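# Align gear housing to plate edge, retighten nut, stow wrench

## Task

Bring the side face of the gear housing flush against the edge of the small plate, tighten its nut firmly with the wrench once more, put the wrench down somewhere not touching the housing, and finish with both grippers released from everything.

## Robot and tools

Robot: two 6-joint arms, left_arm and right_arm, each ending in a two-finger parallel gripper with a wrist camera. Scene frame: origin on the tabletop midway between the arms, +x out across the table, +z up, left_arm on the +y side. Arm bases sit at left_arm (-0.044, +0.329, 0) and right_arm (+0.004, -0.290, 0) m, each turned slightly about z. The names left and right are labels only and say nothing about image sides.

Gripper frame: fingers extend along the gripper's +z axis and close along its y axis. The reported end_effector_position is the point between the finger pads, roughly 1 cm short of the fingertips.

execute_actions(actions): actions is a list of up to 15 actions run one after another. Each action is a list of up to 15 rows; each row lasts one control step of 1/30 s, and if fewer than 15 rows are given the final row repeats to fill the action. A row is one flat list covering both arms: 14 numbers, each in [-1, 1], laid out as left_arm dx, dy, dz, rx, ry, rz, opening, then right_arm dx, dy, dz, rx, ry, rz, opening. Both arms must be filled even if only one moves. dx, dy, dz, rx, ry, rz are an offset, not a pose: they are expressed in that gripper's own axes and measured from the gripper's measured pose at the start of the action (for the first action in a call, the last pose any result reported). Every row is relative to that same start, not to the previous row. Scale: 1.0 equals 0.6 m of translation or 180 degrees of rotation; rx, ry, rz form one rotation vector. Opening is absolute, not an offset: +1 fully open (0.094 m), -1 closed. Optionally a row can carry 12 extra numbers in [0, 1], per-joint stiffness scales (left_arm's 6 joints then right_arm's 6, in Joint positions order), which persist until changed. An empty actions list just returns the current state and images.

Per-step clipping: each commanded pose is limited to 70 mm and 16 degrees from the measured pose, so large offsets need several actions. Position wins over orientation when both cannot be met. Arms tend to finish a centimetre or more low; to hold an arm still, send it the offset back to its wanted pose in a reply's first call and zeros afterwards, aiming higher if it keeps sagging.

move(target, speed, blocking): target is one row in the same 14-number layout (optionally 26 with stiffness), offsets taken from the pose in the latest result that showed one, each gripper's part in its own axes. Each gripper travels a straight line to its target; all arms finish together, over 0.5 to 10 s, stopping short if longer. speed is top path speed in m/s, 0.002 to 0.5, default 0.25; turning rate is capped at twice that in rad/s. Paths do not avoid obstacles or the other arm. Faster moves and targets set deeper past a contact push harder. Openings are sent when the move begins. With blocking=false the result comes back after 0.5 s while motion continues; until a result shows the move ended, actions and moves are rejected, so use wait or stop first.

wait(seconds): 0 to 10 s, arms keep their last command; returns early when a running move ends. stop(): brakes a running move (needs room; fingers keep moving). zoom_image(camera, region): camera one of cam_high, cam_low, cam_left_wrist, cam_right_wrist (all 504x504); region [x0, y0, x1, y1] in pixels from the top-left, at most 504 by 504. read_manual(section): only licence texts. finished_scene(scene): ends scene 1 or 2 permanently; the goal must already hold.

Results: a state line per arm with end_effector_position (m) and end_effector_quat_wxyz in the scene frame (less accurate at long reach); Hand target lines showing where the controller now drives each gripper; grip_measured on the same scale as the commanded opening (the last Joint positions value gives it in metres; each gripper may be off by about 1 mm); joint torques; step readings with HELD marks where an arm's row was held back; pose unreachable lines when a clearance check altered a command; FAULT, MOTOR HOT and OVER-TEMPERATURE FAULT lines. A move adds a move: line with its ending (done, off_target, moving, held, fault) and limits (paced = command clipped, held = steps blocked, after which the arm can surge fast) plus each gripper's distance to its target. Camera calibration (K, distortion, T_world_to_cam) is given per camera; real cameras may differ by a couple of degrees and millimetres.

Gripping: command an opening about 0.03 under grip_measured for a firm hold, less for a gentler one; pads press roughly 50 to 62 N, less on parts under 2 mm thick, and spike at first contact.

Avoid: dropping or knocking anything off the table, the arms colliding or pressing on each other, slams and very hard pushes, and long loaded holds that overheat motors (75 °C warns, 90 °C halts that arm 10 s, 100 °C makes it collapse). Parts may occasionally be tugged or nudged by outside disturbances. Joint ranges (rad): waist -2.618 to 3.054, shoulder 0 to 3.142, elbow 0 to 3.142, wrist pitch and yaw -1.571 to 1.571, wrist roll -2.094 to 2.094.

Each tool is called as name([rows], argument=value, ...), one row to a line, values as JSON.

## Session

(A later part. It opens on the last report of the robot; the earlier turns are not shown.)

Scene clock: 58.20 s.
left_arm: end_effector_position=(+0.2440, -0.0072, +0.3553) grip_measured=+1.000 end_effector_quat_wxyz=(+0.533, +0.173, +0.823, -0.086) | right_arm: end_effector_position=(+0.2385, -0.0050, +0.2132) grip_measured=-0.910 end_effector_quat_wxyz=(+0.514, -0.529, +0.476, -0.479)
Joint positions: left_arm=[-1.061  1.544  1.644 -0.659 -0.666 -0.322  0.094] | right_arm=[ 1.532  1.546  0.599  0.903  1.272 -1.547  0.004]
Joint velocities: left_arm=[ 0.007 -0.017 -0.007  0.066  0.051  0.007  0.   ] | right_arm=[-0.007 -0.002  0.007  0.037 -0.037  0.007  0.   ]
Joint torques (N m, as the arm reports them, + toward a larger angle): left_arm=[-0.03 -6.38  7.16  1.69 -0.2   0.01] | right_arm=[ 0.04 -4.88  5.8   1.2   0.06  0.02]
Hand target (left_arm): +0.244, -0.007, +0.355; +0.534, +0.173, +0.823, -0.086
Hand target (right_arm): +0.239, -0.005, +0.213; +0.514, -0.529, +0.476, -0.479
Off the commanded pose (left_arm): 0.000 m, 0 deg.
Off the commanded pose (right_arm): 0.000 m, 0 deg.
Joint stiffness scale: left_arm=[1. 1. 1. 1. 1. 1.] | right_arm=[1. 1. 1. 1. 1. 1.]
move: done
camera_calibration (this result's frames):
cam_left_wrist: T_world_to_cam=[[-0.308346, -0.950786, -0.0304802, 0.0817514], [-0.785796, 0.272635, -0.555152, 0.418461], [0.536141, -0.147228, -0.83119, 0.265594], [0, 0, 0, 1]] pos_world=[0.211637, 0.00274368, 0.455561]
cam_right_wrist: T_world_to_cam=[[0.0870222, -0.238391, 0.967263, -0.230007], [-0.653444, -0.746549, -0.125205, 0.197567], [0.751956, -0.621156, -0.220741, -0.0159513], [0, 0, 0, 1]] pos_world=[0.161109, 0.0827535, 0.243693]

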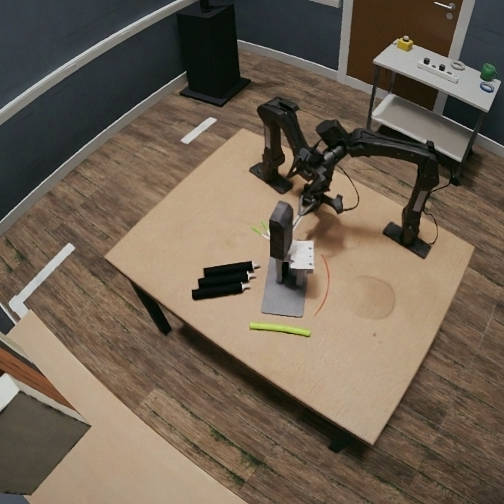

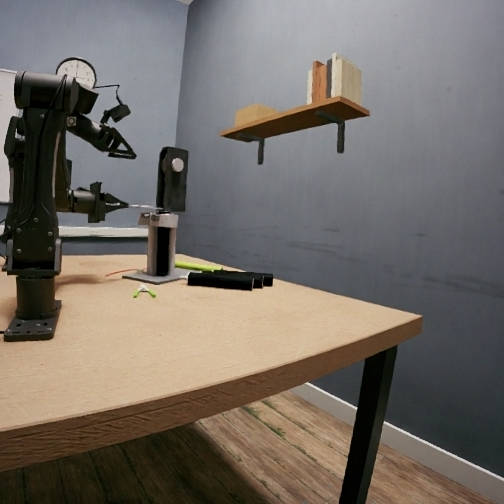

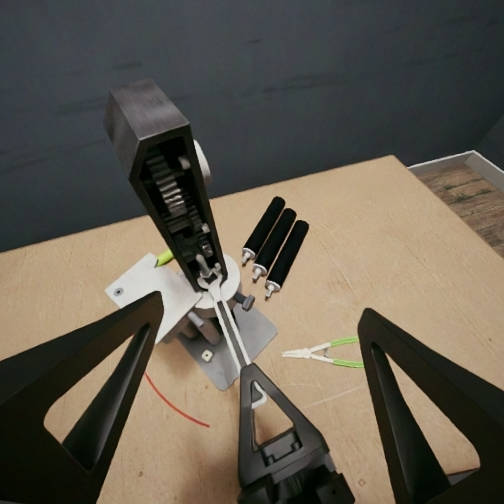

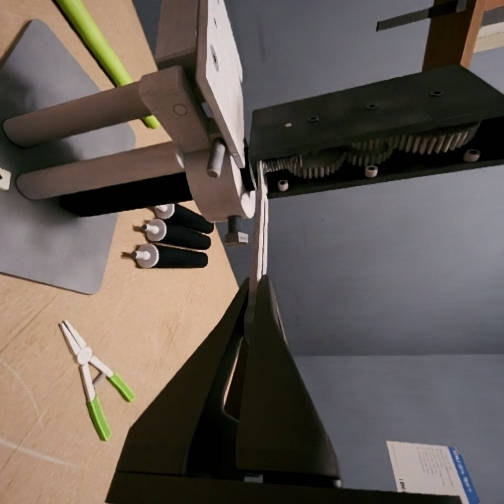

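move(target=[-0.11,0,-0.02,0,0.03,0,1,0.012,-0.045,-0.075,0.01,0,0,-1], speed=0.06)

move(target=[0,0,0,0,0,0,1,0.01,-0.02,0,0,-0.055,0,-1], speed=0.1)

move(target=[0,0,0,0,0,0,1,0,0,0,0,0,0.5,-1], speed=0.4)

zoom_image(camera="cam_right_wrist", region=[200, 90, 360, 250])

move(target=[0,0,0,0,0,0,1,0,0,0,0,0,0.51,-1], speed=0.4)

Scene clock: 60.30 s.
left_arm: end_effector_position=(+0.2557, -0.0183, +0.4076) grip_measured=+1.000 end_effector_quat_wxyz=(+0.485, +0.190, +0.851, -0.069) | right_arm: end_effector_position=(+0.1974, -0.0108, +0.2348) grip_measured=-0.910 end_effector_quat_wxyz=(+0.512, -0.534, +0.459, -0.492)
Joint positions: left_arm=[-1.026  1.861  2.377 -1.198 -0.598 -0.35   0.094] | right_arm=[ 1.679  1.459  0.577  0.93   1.413 -1.674  0.004]
Joint velocities: left_arm=[ 0.007 -0.027 -0.007 -0.037 -0.051  0.007  0.   ] | right_arm=[ 0.007  0.017 -0.012  0.022 -0.037 -0.022 -0.   ]
Joint torques (N m, as the arm reports them, + toward a larger angle): left_arm=[ 0.58 -7.93  8.98  1.59 -0.22 -0.02] | right_arm=[ 0.77 -5.67  5.15  1.26  0.12  0.05]
Hand target (left_arm): +0.257, -0.014, +0.419; +0.494, +0.178, +0.847, -0.079
Hand target (right_arm): +0.195, -0.016, +0.240; +0.521, -0.522, +0.470, -0.485
Off the commanded pose (left_arm): 0.013 m, 2 deg.
Off the commanded pose (right_arm): 0.008 m, 2 deg.
Joint stiffness scale: left_arm=[1. 1. 1. 1. 1. 1.] | right_arm=[1. 1. 1. 1. 1. 1.]
move: off_target (left_arm)
camera_calibration (this result's frames):
cam_left_wrist: T_world_to_cam=[[-0.320493, -0.945137, -0.0632416, 0.0929078], [-0.834319, 0.313268, -0.453625, 0.431496], [0.44855, -0.0926201, -0.888946, 0.348056], [0, 0, 0, 1]] pos_world=[0.233661, -0.0151263, 0.511015]
cam_right_wrist: T_world_to_cam=[[0.0653149, -0.203558, 0.976882, -0.246299], [-0.64498, -0.7556, -0.114325, 0.164692], [0.761403, -0.622602, -0.180643, 0.00486119], [0, 0, 0, 1]] pos_world=[0.118609, 0.077332, 0.260311]

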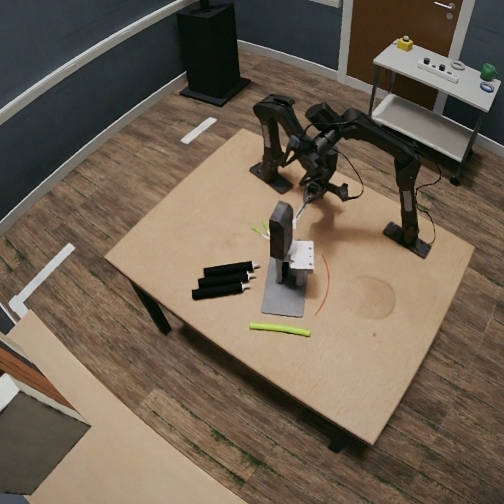

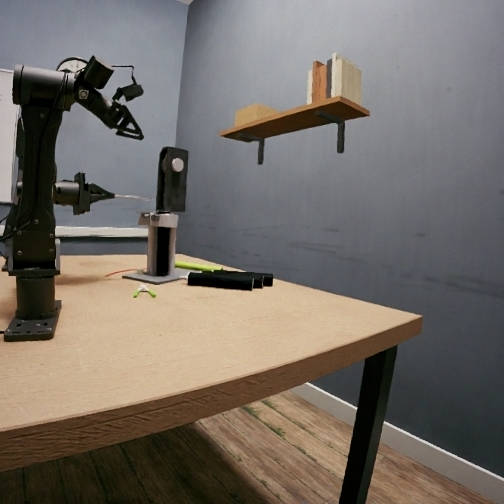

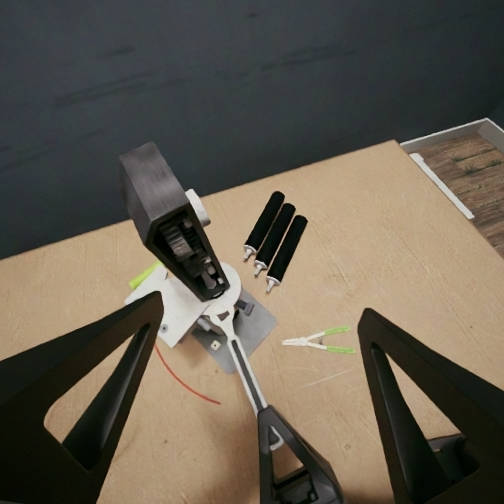

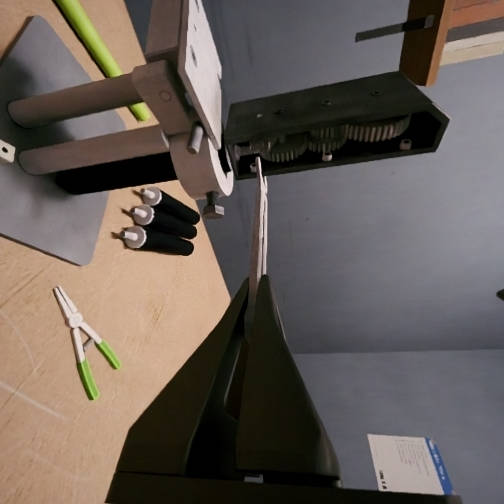

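Scene clock: 61.73 s.
left_arm: end_effector_position=(+0.2555, -0.0187, +0.4074) grip_measured=+1.000 end_effector_quat_wxyz=(+0.484, +0.191, +0.851, -0.070) | right_arm: end_effector_position=(+0.1971, -0.0128, +0.2431) grip_measured=-0.910 end_effector_quat_wxyz=(+0.540, -0.581, +0.407, -0.453)
Joint positions: left_arm=[-1.026  1.861  2.377 -1.198 -0.595 -0.35   0.094] | right_arm=[ 1.65   1.276  0.514  0.745  1.217 -1.641  0.004]
Joint velocities: left_arm=[ 0.002  0.012 -0.017 -0.022 -0.081 -0.081  0.   ] | right_arm=[-0.002 -0.012  0.007  0.007 -0.066  0.022  0.001]
Joint torques (N m, as the arm reports them, + toward a larger angle): left_arm=[-0.07 -7.95  5.76  1.6  -0.25  0.  ] | right_arm=[-0.71 -4.75  6.    1.19 -0.09  0.15]
Hand target (left_arm): +0.256, -0.018, +0.408; +0.485, +0.190, +0.851, -0.069
Hand target (right_arm): +0.198, -0.016, +0.247; +0.549, -0.574, +0.413, -0.444
Off the commanded pose (left_arm): 0.000 m, 0 deg.
Off the commanded pose (right_arm): 0.005 m, 2 deg.
Joint stiffness scale: left_arm=[1. 1. 1. 1. 1. 1.] | right_arm=[1. 1. 1. 1. 1. 1.]
move: done
camera_calibration (this result's frames):
cam_left_wrist: T_world_to_cam=[[-0.322546, -0.94452, -0.0620167, 0.0925056], [-0.83434, 0.31464, -0.452635, 0.430954], [0.447036, -0.0942526, -0.889537, 0.348581], [0, 0, 0, 1]] pos_world=[0.233571, -0.0153673, 0.510877]
cam_right_wrist: T_world_to_cam=[[0.103156, -0.156675, 0.982248, -0.262937], [-0.511728, -0.855162, -0.0826622, 0.128775], [0.852932, -0.494117, -0.16839, -0.0140155], [0, 0, 0, 1]] pos_world=[0.104975, 0.0620023, 0.266554]

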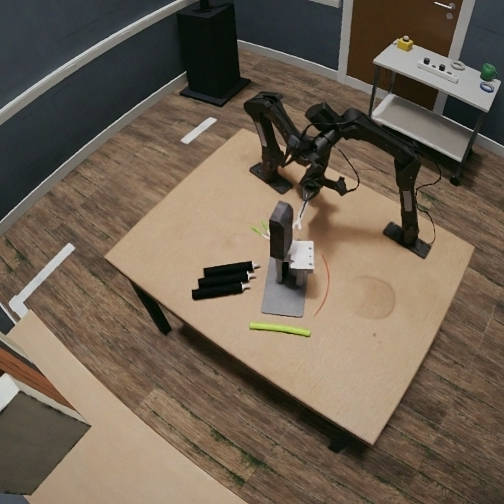

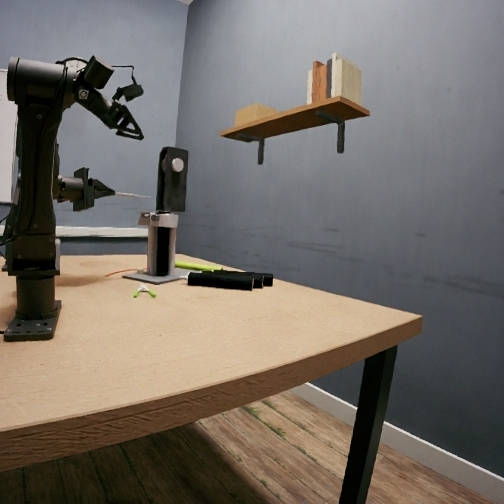

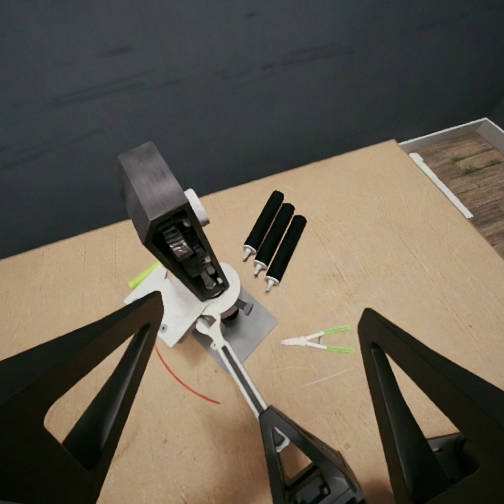

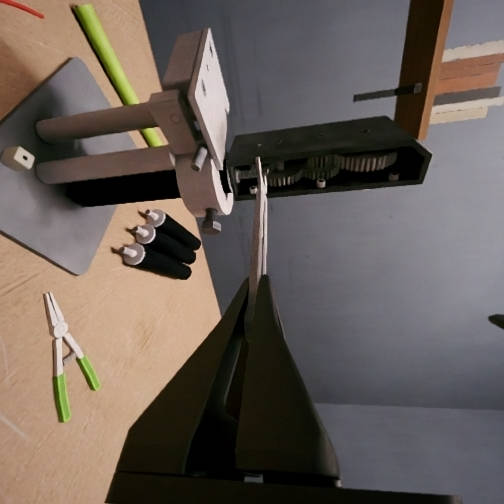

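Scene clock: 64.43 s.
left_arm: end_effector_position=(+0.2552, -0.0191, +0.4072) grip_measured=+1.000 end_effector_quat_wxyz=(+0.483, +0.191, +0.851, -0.071) | right_arm: end_effector_position=(+0.1971, -0.0128, +0.2456) grip_measured=-0.911 end_effector_quat_wxyz=(+0.704, -0.120, +0.697, +0.064)
Joint positions: left_arm=[-1.026  1.861  2.377 -1.198 -0.592 -0.35   0.094] | right_arm=[ 1.65   1.276  0.514  0.764  1.217 -0.081  0.004]
Joint velocities: left_arm=[-0.007 -0.012 -0.007 -0.081  0.037  0.007  0.   ] | right_arm=[ 0.007 -0.022  0.002  0.007  0.081  0.066 -0.001]
Joint torques (N m, as the arm reports them, + toward a larger angle): left_arm=[ 0.01 -7.94  5.81  1.63 -0.23  0.02] | right_arm=[ 0.1  -3.1   6.31  1.11  0.04  0.04]
Hand target (left_arm): +0.255, -0.019, +0.407; +0.484, +0.191, +0.851, -0.070
Hand target (right_arm): +0.197, -0.013, +0.243; +0.702, -0.123, +0.698, +0.061
Off the commanded pose (left_arm): 0.000 m, 0 deg.
Off the commanded pose (right_arm): 0.003 m, 1 deg.
Joint stiffness scale: left_arm=[1. 1. 1. 1. 1. 1.] | right_arm=[1. 1. 1. 1. 1. 1.]
move: done
camera_calibration (this result's frames):
cam_left_wrist: T_world_to_cam=[[-0.324595, -0.943898, -0.0607892, 0.0921016], [-0.834357, 0.316012, -0.451646, 0.430413], [0.445518, -0.0958823, -0.890124, 0.349104], [0, 0, 0, 1]] pos_world=[0.233481, -0.0156083, 0.510739]
cam_right_wrist: T_world_to_cam=[[0.304623, -0.934305, -0.185146, -0.0282812], [-0.713647, -0.0951504, -0.694013, 0.328664], [0.630803, 0.343541, -0.695749, 0.170421], [0, 0, 0, 1]] pos_world=[0.135664, -0.0536972, 0.341431]

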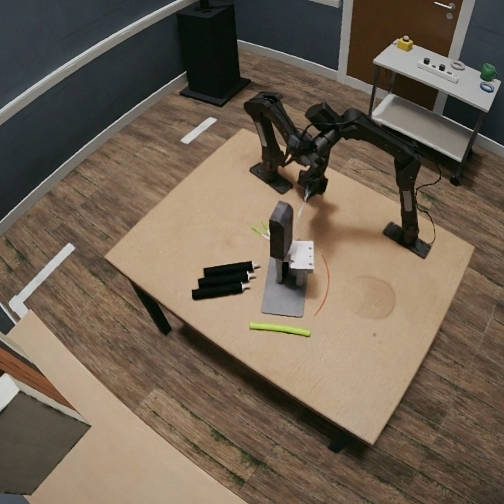

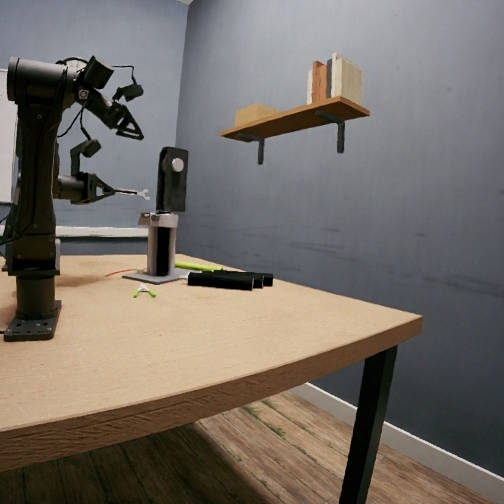

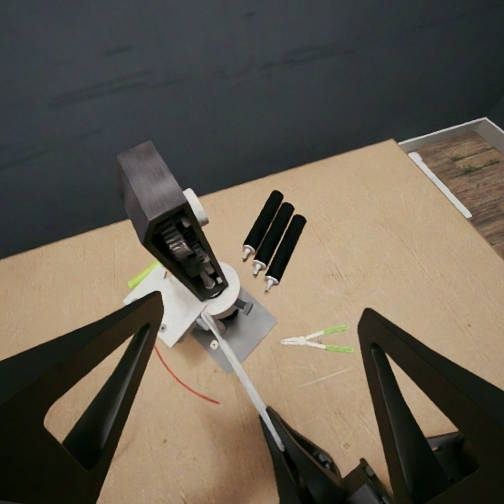

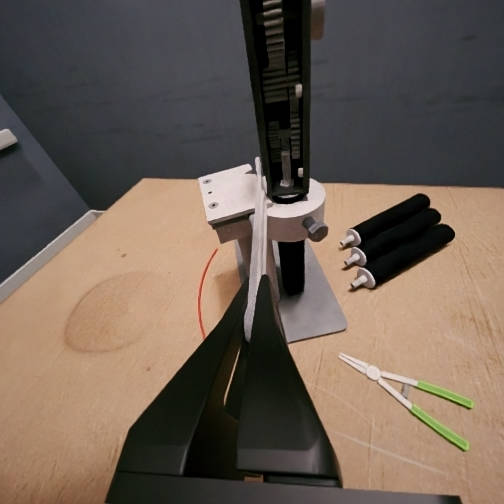

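Region (200, 90, 360, 250) of cam_right_wrist's 504x504 image, scaled by 3.150, with more detail than that image has.

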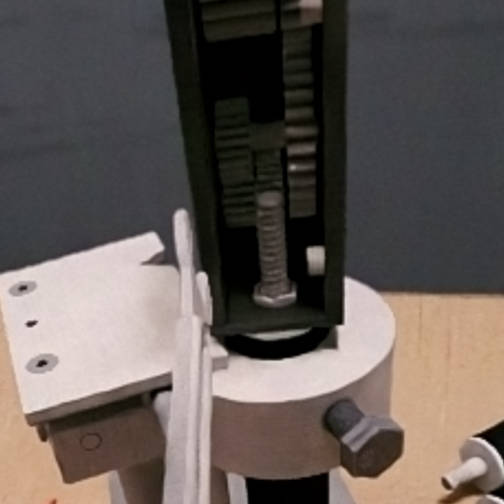

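Scene clock: 67.10 s.
left_arm: end_effector_position=(+0.2550, -0.0194, +0.4071) grip_measured=+1.000 end_effector_quat_wxyz=(+0.483, +0.192, +0.851, -0.072) | right_arm: end_effector_position=(+0.1971, -0.0128, +0.2495) grip_measured=-0.912 end_effector_quat_wxyz=(+0.440, +0.422, +0.563, +0.558)
Joint positions: left_arm=[-1.026  1.861  2.377 -1.198 -0.59  -0.35   0.094] | right_arm=[1.65  1.276 0.514 0.793 1.217 1.518 0.004]
Joint velocities: left_arm=[ 0.007 -0.002 -0.007 -0.022 -0.081 -0.081  0.   ] | right_arm=[-0.002 -0.002  0.002 -0.007 -0.051 -0.051 -0.001]
Joint torques (N m, as the arm reports them, + toward a larger angle): left_arm=[ 0.01 -8.    5.82  1.61 -0.23  0.01] | right_arm=[ 0.05 -3.13  6.25  1.02  0.02 -0.06]
Hand target (left_arm): +0.255, -0.019, +0.407; +0.483, +0.191, +0.851, -0.071
Hand target (right_arm): +0.197, -0.013, +0.246; +0.444, +0.417, +0.571, +0.551
Off the commanded pose (left_arm): 0.000 m, 0 deg.
Off the commanded pose (right_arm): 0.004 m, 1 deg.
Joint stiffness scale: left_arm=[1. 1. 1. 1. 1. 1.] | right_arm=[1. 1. 1. 1. 1. 1.]
move: done
camera_calibration (this result's frames):
cam_left_wrist: T_world_to_cam=[[-0.326641, -0.94327, -0.0595591, 0.0916958], [-0.83437, 0.317386, -0.450659, 0.429871], [0.443996, -0.0975094, -0.890707, 0.349627], [0, 0, 0, 1]] pos_world=[0.23339, -0.0158492, 0.510601]
cam_right_wrist: T_world_to_cam=[[-0.000229968, 0.247289, -0.968942, 0.243127], [-0.868755, 0.479811, 0.122661, 0.165516], [0.495242, 0.841801, 0.214723, -0.0209243], [0, 0, 0, 1]] pos_world=[0.154211, -0.121925, 0.219767]

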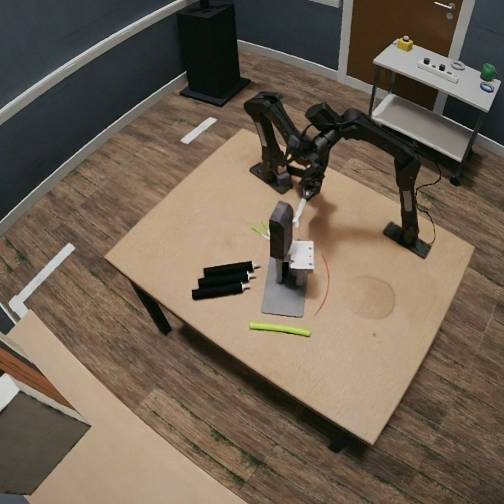

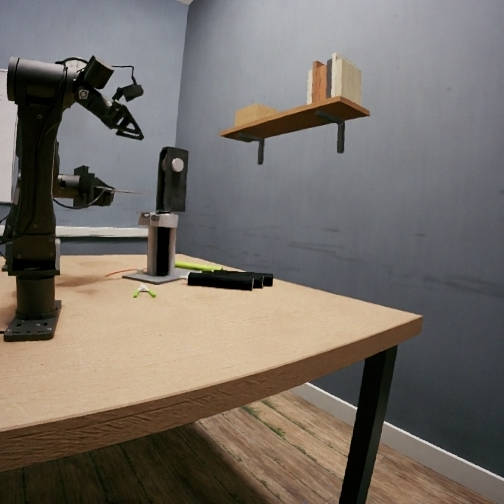

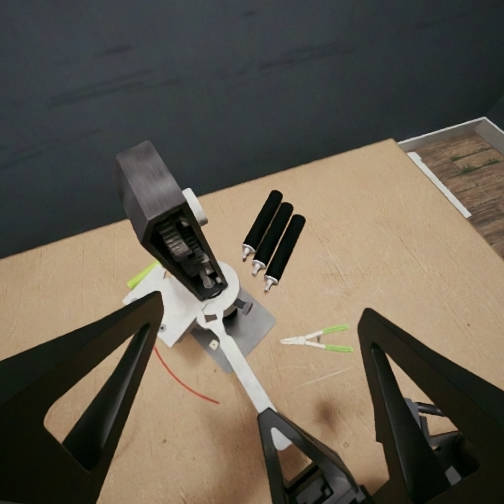

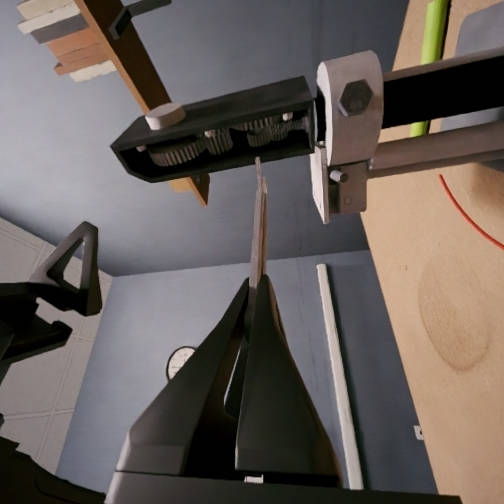

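move(target=[0.12,0,0.04,0,0,0,1,-0.028,-0.05,0.02,0.012,0,0.018,-1], speed=0.06)

zoom_image(camera="cam_left_wrist", region=[140, 210, 260, 330])

zoom_image(camera="cam_low", region=[95, 170, 195, 240])

Scene clock: 69.10 s.
left_arm: end_effector_position=(+0.2442, -0.0132, +0.3220) grip_measured=+1.000 end_effector_quat_wxyz=(+0.469, +0.202, +0.858, -0.063) | right_arm: end_effector_position=(+0.2127, -0.0251, +0.2241) grip_measured=-0.912 end_effector_quat_wxyz=(+0.415, +0.449, +0.554, +0.565)
Joint positions: left_arm=[-1.042  1.633  1.738 -0.833 -0.592 -0.364  0.094] | right_arm=[1.576 1.276 0.443 0.79  1.147 1.658 0.004]
Joint velocities: left_arm=[ 0.017 -0.002 -0.007  0.007 -0.022 -0.051  0.   ] | right_arm=[ 0.002 -0.012  0.017 -0.007  0.051 -0.007  0.001]
Joint torques (N m, as the arm reports them, + toward a larger angle): left_arm=[-0.8  -9.19  6.2   1.72 -0.39 -0.06] | right_arm=[-0.71 -3.35  5.44  1.16 -0.06 -0.07]
Hand target (left_arm): +0.242, -0.010, +0.334; +0.482, +0.192, +0.852, -0.072
Hand target (right_arm): +0.214, -0.027, +0.221; +0.417, +0.445, +0.561, +0.560
Off the commanded pose (left_arm): 0.013 m, 2 deg.
Off the commanded pose (right_arm): 0.004 m, 1 deg.
Joint stiffness scale: left_arm=[1. 1. 1. 1. 1. 1.] | right_arm=[1. 1. 1. 1. 1. 1.]
move: off_target (left_arm)
camera_calibration (this result's frames):
cam_left_wrist: T_world_to_cam=[[-0.334981, -0.9387, -0.0814295, 0.0981302], [-0.842899, 0.337169, -0.41933, 0.372846], [0.42108, -0.0718304, -0.904175, 0.289513], [0, 0, 0, 1]] pos_world=[0.225235, -0.0128018, 0.426107]
cam_right_wrist: T_world_to_cam=[[-0.0428198, 0.307717, -0.950514, 0.228048], [-0.859345, 0.473928, 0.192141, 0.170325], [0.5096, 0.825047, 0.244142, -0.0229167], [0, 0, 0, 1]] pos_world=[0.167811, -0.131989, 0.189631]

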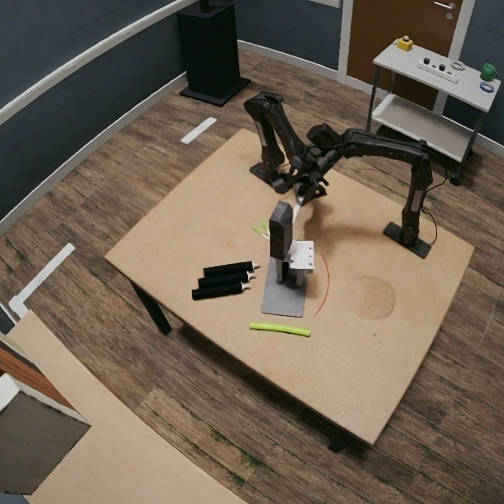

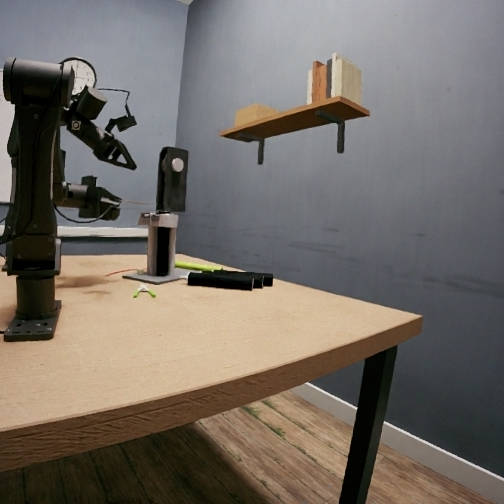

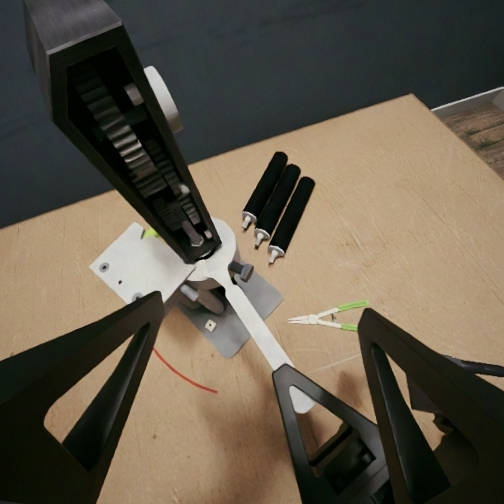

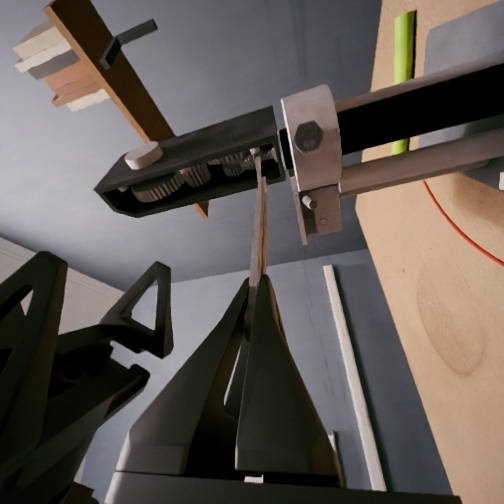

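Region (140, 210, 260, 330) of cam_left_wrist's 504x504 image, scaled by 4.200, with more detail than that image has.

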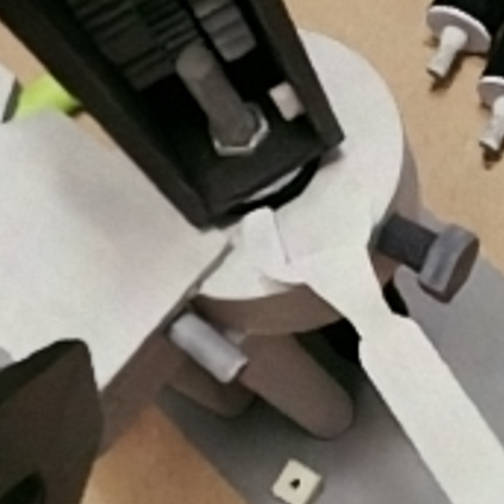

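Region (95, 170, 195, 240) of cam_low's 504x504 image, scaled by 5.040, with more detail than that image has; it fills the top 353 rows of this view, and the rest is white.

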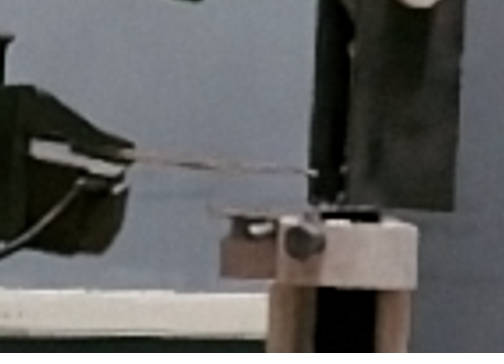

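move(target=[0,0,0,0,0,0,1,0.016,0.004,0.04,0,0,0,-1], speed=0.02)

zoom_image(camera="cam_left_wrist", region=[160, 210, 250, 300])

Scene clock: 70.73 s.
left_arm: end_effector_position=(+0.2440, -0.0137, +0.3219) grip_measured=+1.000 end_effector_quat_wxyz=(+0.468, +0.202, +0.858, -0.064) | right_arm: end_effector_position=(+0.2306, -0.0153, +0.2204) grip_measured=-0.912 end_effector_quat_wxyz=(+0.418, +0.451, +0.556, +0.559)
Joint positions: left_arm=[-1.042  1.633  1.738 -0.833 -0.588 -0.364  0.094] | right_arm=[1.511 1.351 0.486 0.809 1.091 1.66  0.004]
Joint velocities: left_arm=[ 0.012 -0.017 -0.002 -0.022  0.051  0.022  0.   ] | right_arm=[ 0.002  0.002  0.002  0.007  0.007 -0.037  0.   ]
Joint torques (N m, as the arm reports them, + toward a larger angle): left_arm=[-0.03 -7.18  7.05  1.56 -0.24  0.  ] | right_arm=[-0.61 -2.86  8.01  1.36 -0.11 -0.09]
Hand target (left_arm): +0.244, -0.013, +0.322; +0.469, +0.202, +0.858, -0.063
Hand target (right_arm): +0.233, -0.010, +0.227; +0.415, +0.449, +0.554, +0.565
Off the commanded pose (left_arm): 0.001 m, 0 deg.
Off the commanded pose (right_arm): 0.009 m, 1 deg.
Joint stiffness scale: left_arm=[1. 1. 1. 1. 1. 1.] | right_arm=[1. 1. 1. 1. 1. 1.]
move: done
camera_calibration (this result's frames):
cam_left_wrist: T_world_to_cam=[[-0.337235, -0.938063, -0.0794318, 0.0974812], [-0.842741, 0.338416, -0.418643, 0.372533], [0.419594, -0.0742406, -0.904671, 0.290001], [0, 0, 0, 1]] pos_world=[0.22514, -0.0130976, 0.426057]
cam_right_wrist: T_world_to_cam=[[-0.0457548, 0.298988, -0.953159, 0.223348], [-0.854159, 0.483058, 0.192529, 0.180679], [0.517995, 0.822959, 0.233281, -0.0388231], [0, 0, 0, 1]] pos_world=[0.184658, -0.122107, 0.187157]

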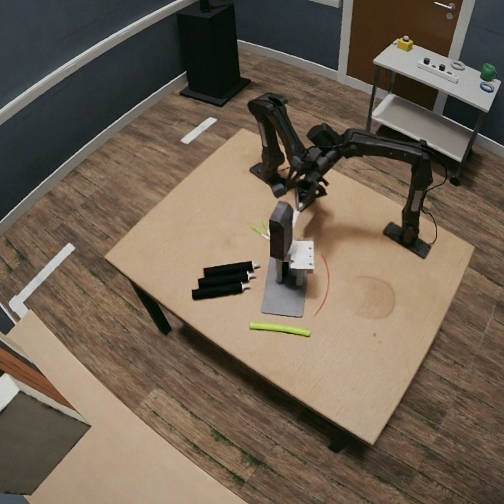

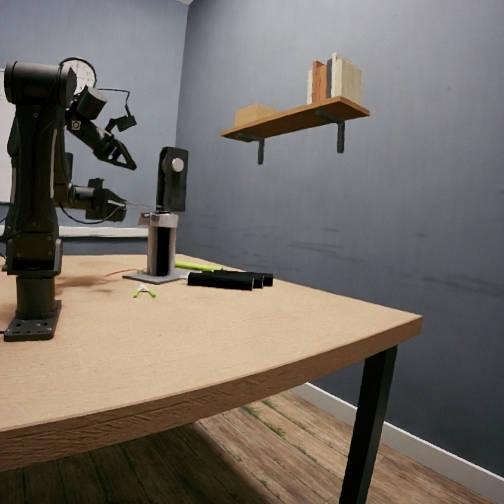

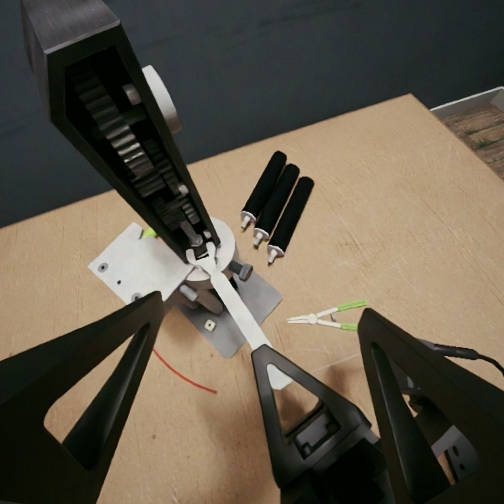

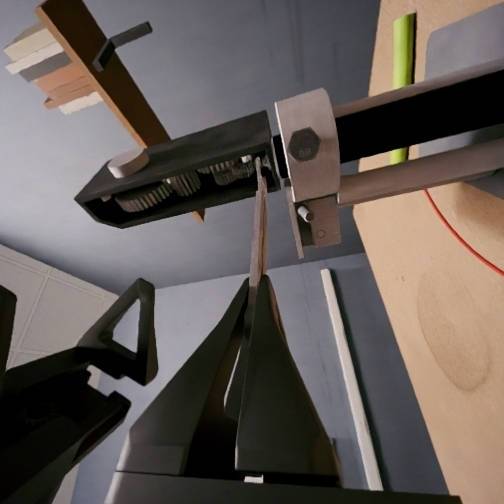

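Region (160, 210, 250, 300) of cam_left_wrist's 504x504 image, scaled by 5.600, with more detail than that image has.

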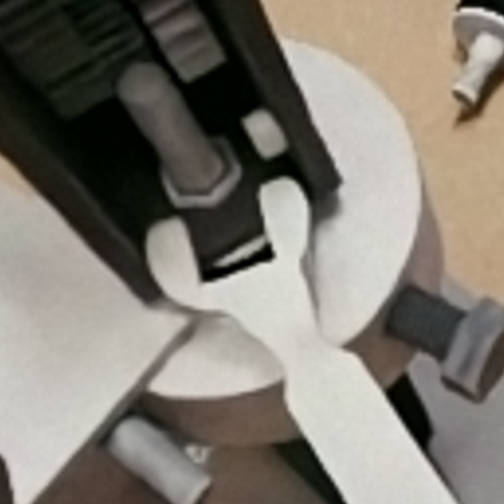

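move(target=[0,0,0,0,0,0,1,0.006,0,0.038,0,0,0,-1], speed=0.015)

zoom_image(camera="cam_left_wrist", region=[160, 210, 250, 300])

Scene clock: 72.67 s.
left_arm: end_effector_position=(+0.2436, -0.0142, +0.3217) grip_measured=+1.000 end_effector_quat_wxyz=(+0.467, +0.203, +0.858, -0.065) | right_arm: end_effector_position=(+0.2383, -0.0137, +0.2144) grip_measured=-0.912 end_effector_quat_wxyz=(+0.418, +0.452, +0.557, +0.558)
Joint positions: left_arm=[-1.042  1.633  1.738 -0.833 -0.585 -0.364  0.094] | right_arm=[1.482 1.384 0.486 0.838 1.063 1.662 0.004]
Joint velocities: left_arm=[-0.027 -0.007 -0.012  0.007 -0.007 -0.037  0.   ] | right_arm=[ 0.007 -0.012  0.002 -0.066  0.022  0.066 -0.   ]
Joint torques (N m, as the arm reports them, + toward a larger angle): left_arm=[ 0.12 -7.23  7.23  1.57 -0.25 -0.01] | right_arm=[-4.32 -1.86  9.47  1.33 -0.41 -0.12]
Hand target (left_arm): +0.244, -0.014, +0.322; +0.468, +0.202, +0.858, -0.064
Hand target (right_arm): +0.251, -0.007, +0.220; +0.418, +0.451, +0.556, +0.559
Off the commanded pose (left_arm): 0.001 m, 0 deg.
Off the commanded pose (right_arm): 0.016 m, 0 deg.
Joint stiffness scale: left_arm=[1. 1. 1. 1. 1. 1.] | right_arm=[1. 1. 1. 1. 1. 1.]
move: off_target (right_arm)
camera_calibration (this result's frames):
cam_left_wrist: T_world_to_cam=[[-0.339798, -0.937278, -0.0777657, 0.0970195], [-0.842721, 0.34014, -0.417284, 0.371891], [0.417562, -0.0762575, -0.905443, 0.29062], [0, 0, 0, 1]] pos_world=[0.225016, -0.0133988, 0.425868]
cam_right_wrist: T_world_to_cam=[[-0.0482431, 0.296963, -0.953669, 0.21824], [-0.852771, 0.48487, 0.194123, 0.186982], [0.520053, 0.822626, 0.22985, -0.0424241], [0, 0, 0, 1]] pos_world=[0.192044, -0.120572, 0.181582]

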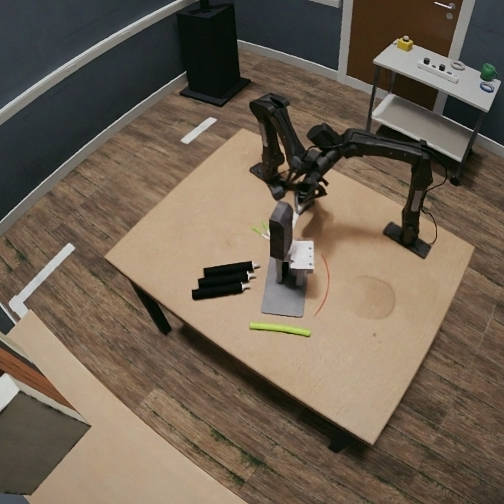

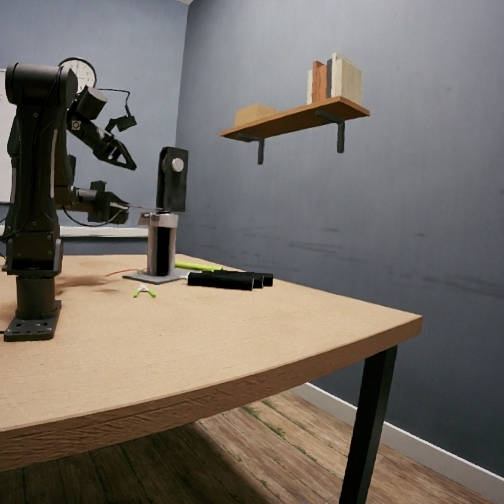

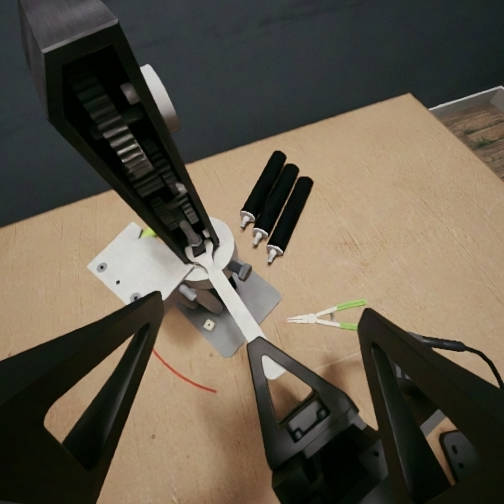

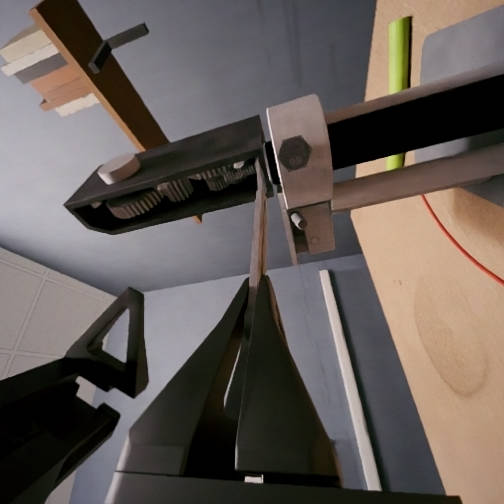

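Region (160, 210, 250, 300) of cam_left_wrist's 504x504 image, scaled by 5.600, with more detail than that image has.

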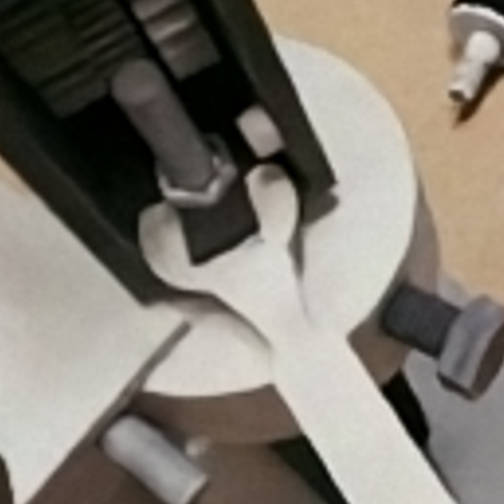

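Rotate CCW ~3° about the pinch to shift the head left, then push.

move(target=[0,0,0,0,0,0,1,-0.004,0.004,-0.004,0,0.02,0,-1], speed=0.02)

zoom_image(camera="cam_left_wrist", region=[160, 210, 250, 300])

move(target=[0,0,0,0,0,0,1,0,0.006,0.028,0,0,0,-1], speed=0.015)

zoom_image(camera="cam_left_wrist", region=[160, 210, 250, 300])

Scene clock: 75.03 s.
left_arm: end_effector_position=(+0.2433, -0.0146, +0.3215) grip_measured=+1.000 end_effector_quat_wxyz=(+0.467, +0.204, +0.858, -0.066) | right_arm: end_effector_position=(+0.2381, -0.0172, +0.2149) grip_measured=-0.912 end_effector_quat_wxyz=(+0.405, +0.445, +0.562, +0.568)
Joint positions: left_arm=[-1.042  1.633  1.738 -0.833 -0.582 -0.364  0.094] | right_arm=[1.465 1.345 0.455 0.84  1.01  1.664 0.004]
Joint velocities: left_arm=[ 0.012  0.007  0.002 -0.139  0.007 -0.037  0.   ] | right_arm=[-0.007 -0.012  0.007  0.022  0.139  0.022  0.001]
Joint torques (N m, as the arm reports them, + toward a larger angle): left_arm=[-0.04 -7.12  7.13  1.59 -0.24  0.01] | right_arm=[-0.33 -4.97  5.39  1.25 -0.33 -0.12]
Hand target (left_arm): +0.244, -0.014, +0.322; +0.467, +0.203, +0.858, -0.065
Hand target (right_arm): +0.237, -0.017, +0.217; +0.400, +0.434, +0.570, +0.571
Off the commanded pose (left_arm): 0.001 m, 0 deg.
Off the commanded pose (right_arm): 0.002 m, 2 deg.
Joint stiffness scale: left_arm=[1. 1. 1. 1. 1. 1.] | right_arm=[1. 1. 1. 1. 1. 1.]
move: done
camera_calibration (this result's frames):
cam_left_wrist: T_world_to_cam=[[-0.342072, -0.936572, -0.0762811, 0.0966068], [-0.842697, 0.341673, -0.416078, 0.37132], [0.41575, -0.0780466, -0.906124, 0.291168], [0, 0, 0, 1]] pos_world=[0.224904, -0.0136664, 0.425702]
cam_right_wrist: T_world_to_cam=[[-0.059644, 0.305922, -0.950186, 0.221846], [-0.86938, 0.45184, 0.200046, 0.190493], [0.490531, 0.838005, 0.239013, -0.0342585], [0, 0, 0, 1]] pos_world=[0.195647, -0.125231, 0.180876]

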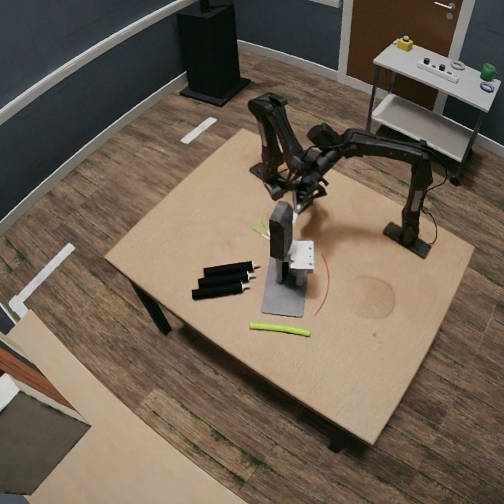

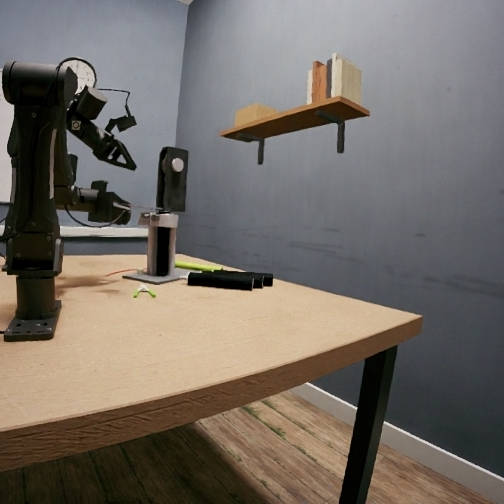

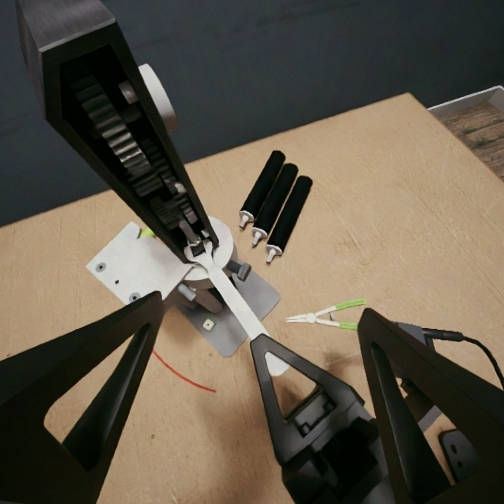

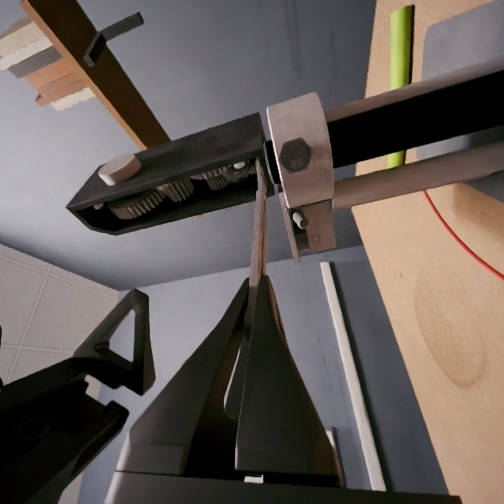

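Region (160, 210, 250, 300) of cam_left_wrist's 504x504 image, scaled by 5.600, with more detail than that image has.

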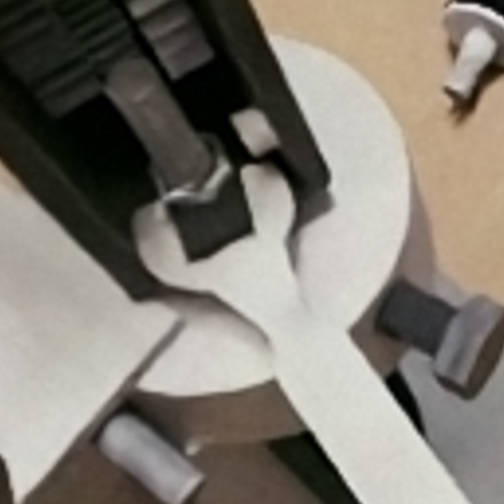

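Scene clock: 76.40 s.
left_arm: end_effector_position=(+0.2430, -0.0150, +0.3213) grip_measured=+1.000 end_effector_quat_wxyz=(+0.466, +0.204, +0.858, -0.067) | right_arm: end_effector_position=(+0.2406, -0.0180, +0.2149) grip_measured=-0.912 end_effector_quat_wxyz=(+0.404, +0.446, +0.561, +0.568)
Joint positions: left_arm=[-1.042  1.633  1.738 -0.833 -0.579 -0.364  0.094] | right_arm=[1.454 1.345 0.455 0.84  1.    1.665 0.004]
Joint velocities: left_arm=[ 0.002 -0.007 -0.017 -0.007  0.066 -0.051  0.   ] | right_arm=[-0.002 -0.012 -0.002 -0.125 -0.022 -0.051  0.001]
Joint torques (N m, as the arm reports them, + toward a larger angle): left_arm=[-0.11 -7.04  7.11  1.59 -0.26  0.03] | right_arm=[-4.71 -1.56  8.83  1.34 -0.47 -0.07]
Hand target (left_arm): +0.243, -0.015, +0.322; +0.467, +0.204, +0.858, -0.066
Hand target (right_arm): +0.253, -0.013, +0.218; +0.406, +0.445, +0.562, +0.568
Off the commanded pose (left_arm): 0.001 m, 0 deg.
Off the commanded pose (right_arm): 0.015 m, 0 deg.
Joint stiffness scale: left_arm=[1. 1. 1. 1. 1. 1.] | right_arm=[1. 1. 1. 1. 1. 1.]
move: off_target (right_arm)
camera_calibration (this result's frames):
cam_left_wrist: T_world_to_cam=[[-0.344341, -0.935861, -0.074793, 0.0961919], [-0.842668, 0.343208, -0.414873, 0.37075], [0.413933, -0.0798322, -0.9068, 0.291715], [0, 0, 0, 1]] pos_world=[0.224792, -0.0139338, 0.425535]
cam_right_wrist: T_world_to_cam=[[-0.0602635, 0.308197, -0.949412, 0.222261], [-0.868821, 0.452089, 0.201904, 0.192521], [0.491445, 0.837037, 0.240523, -0.0353447], [0, 0, 0, 1]] pos_world=[0.198031, -0.125952, 0.180648]

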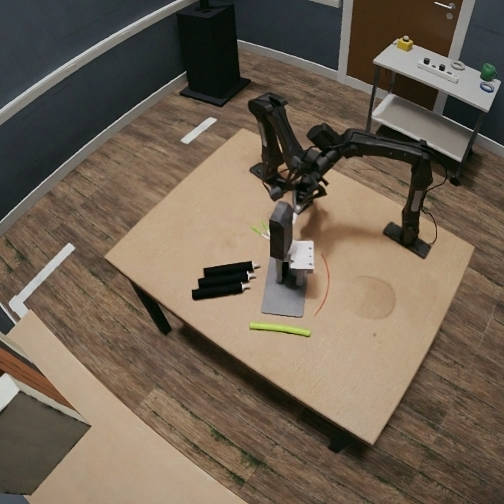

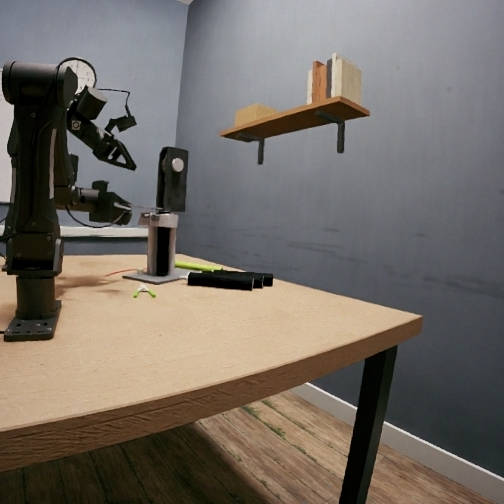

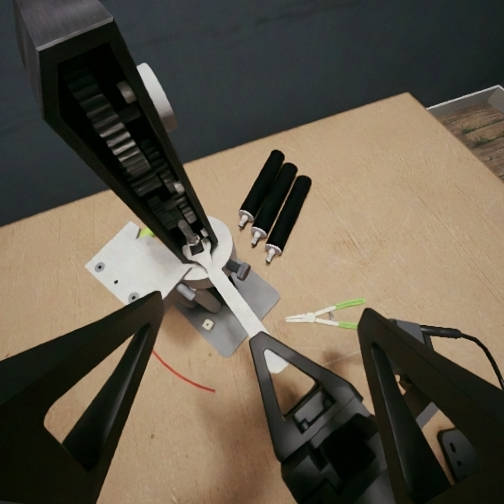

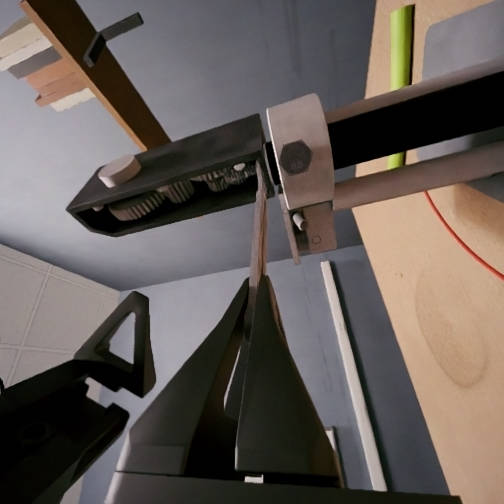

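Region (160, 210, 250, 300) of cam_left_wrist's 504x504 image, scaled by 5.600, with more detail than that image has.

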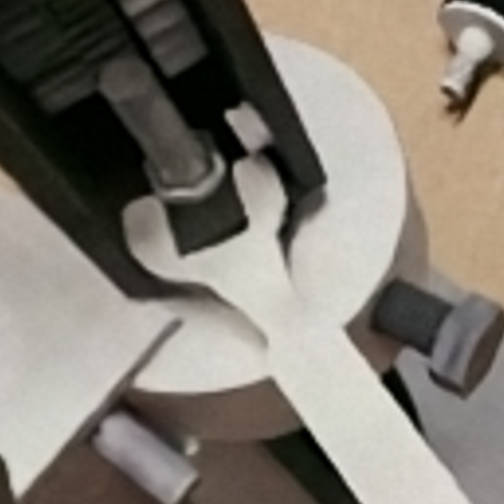

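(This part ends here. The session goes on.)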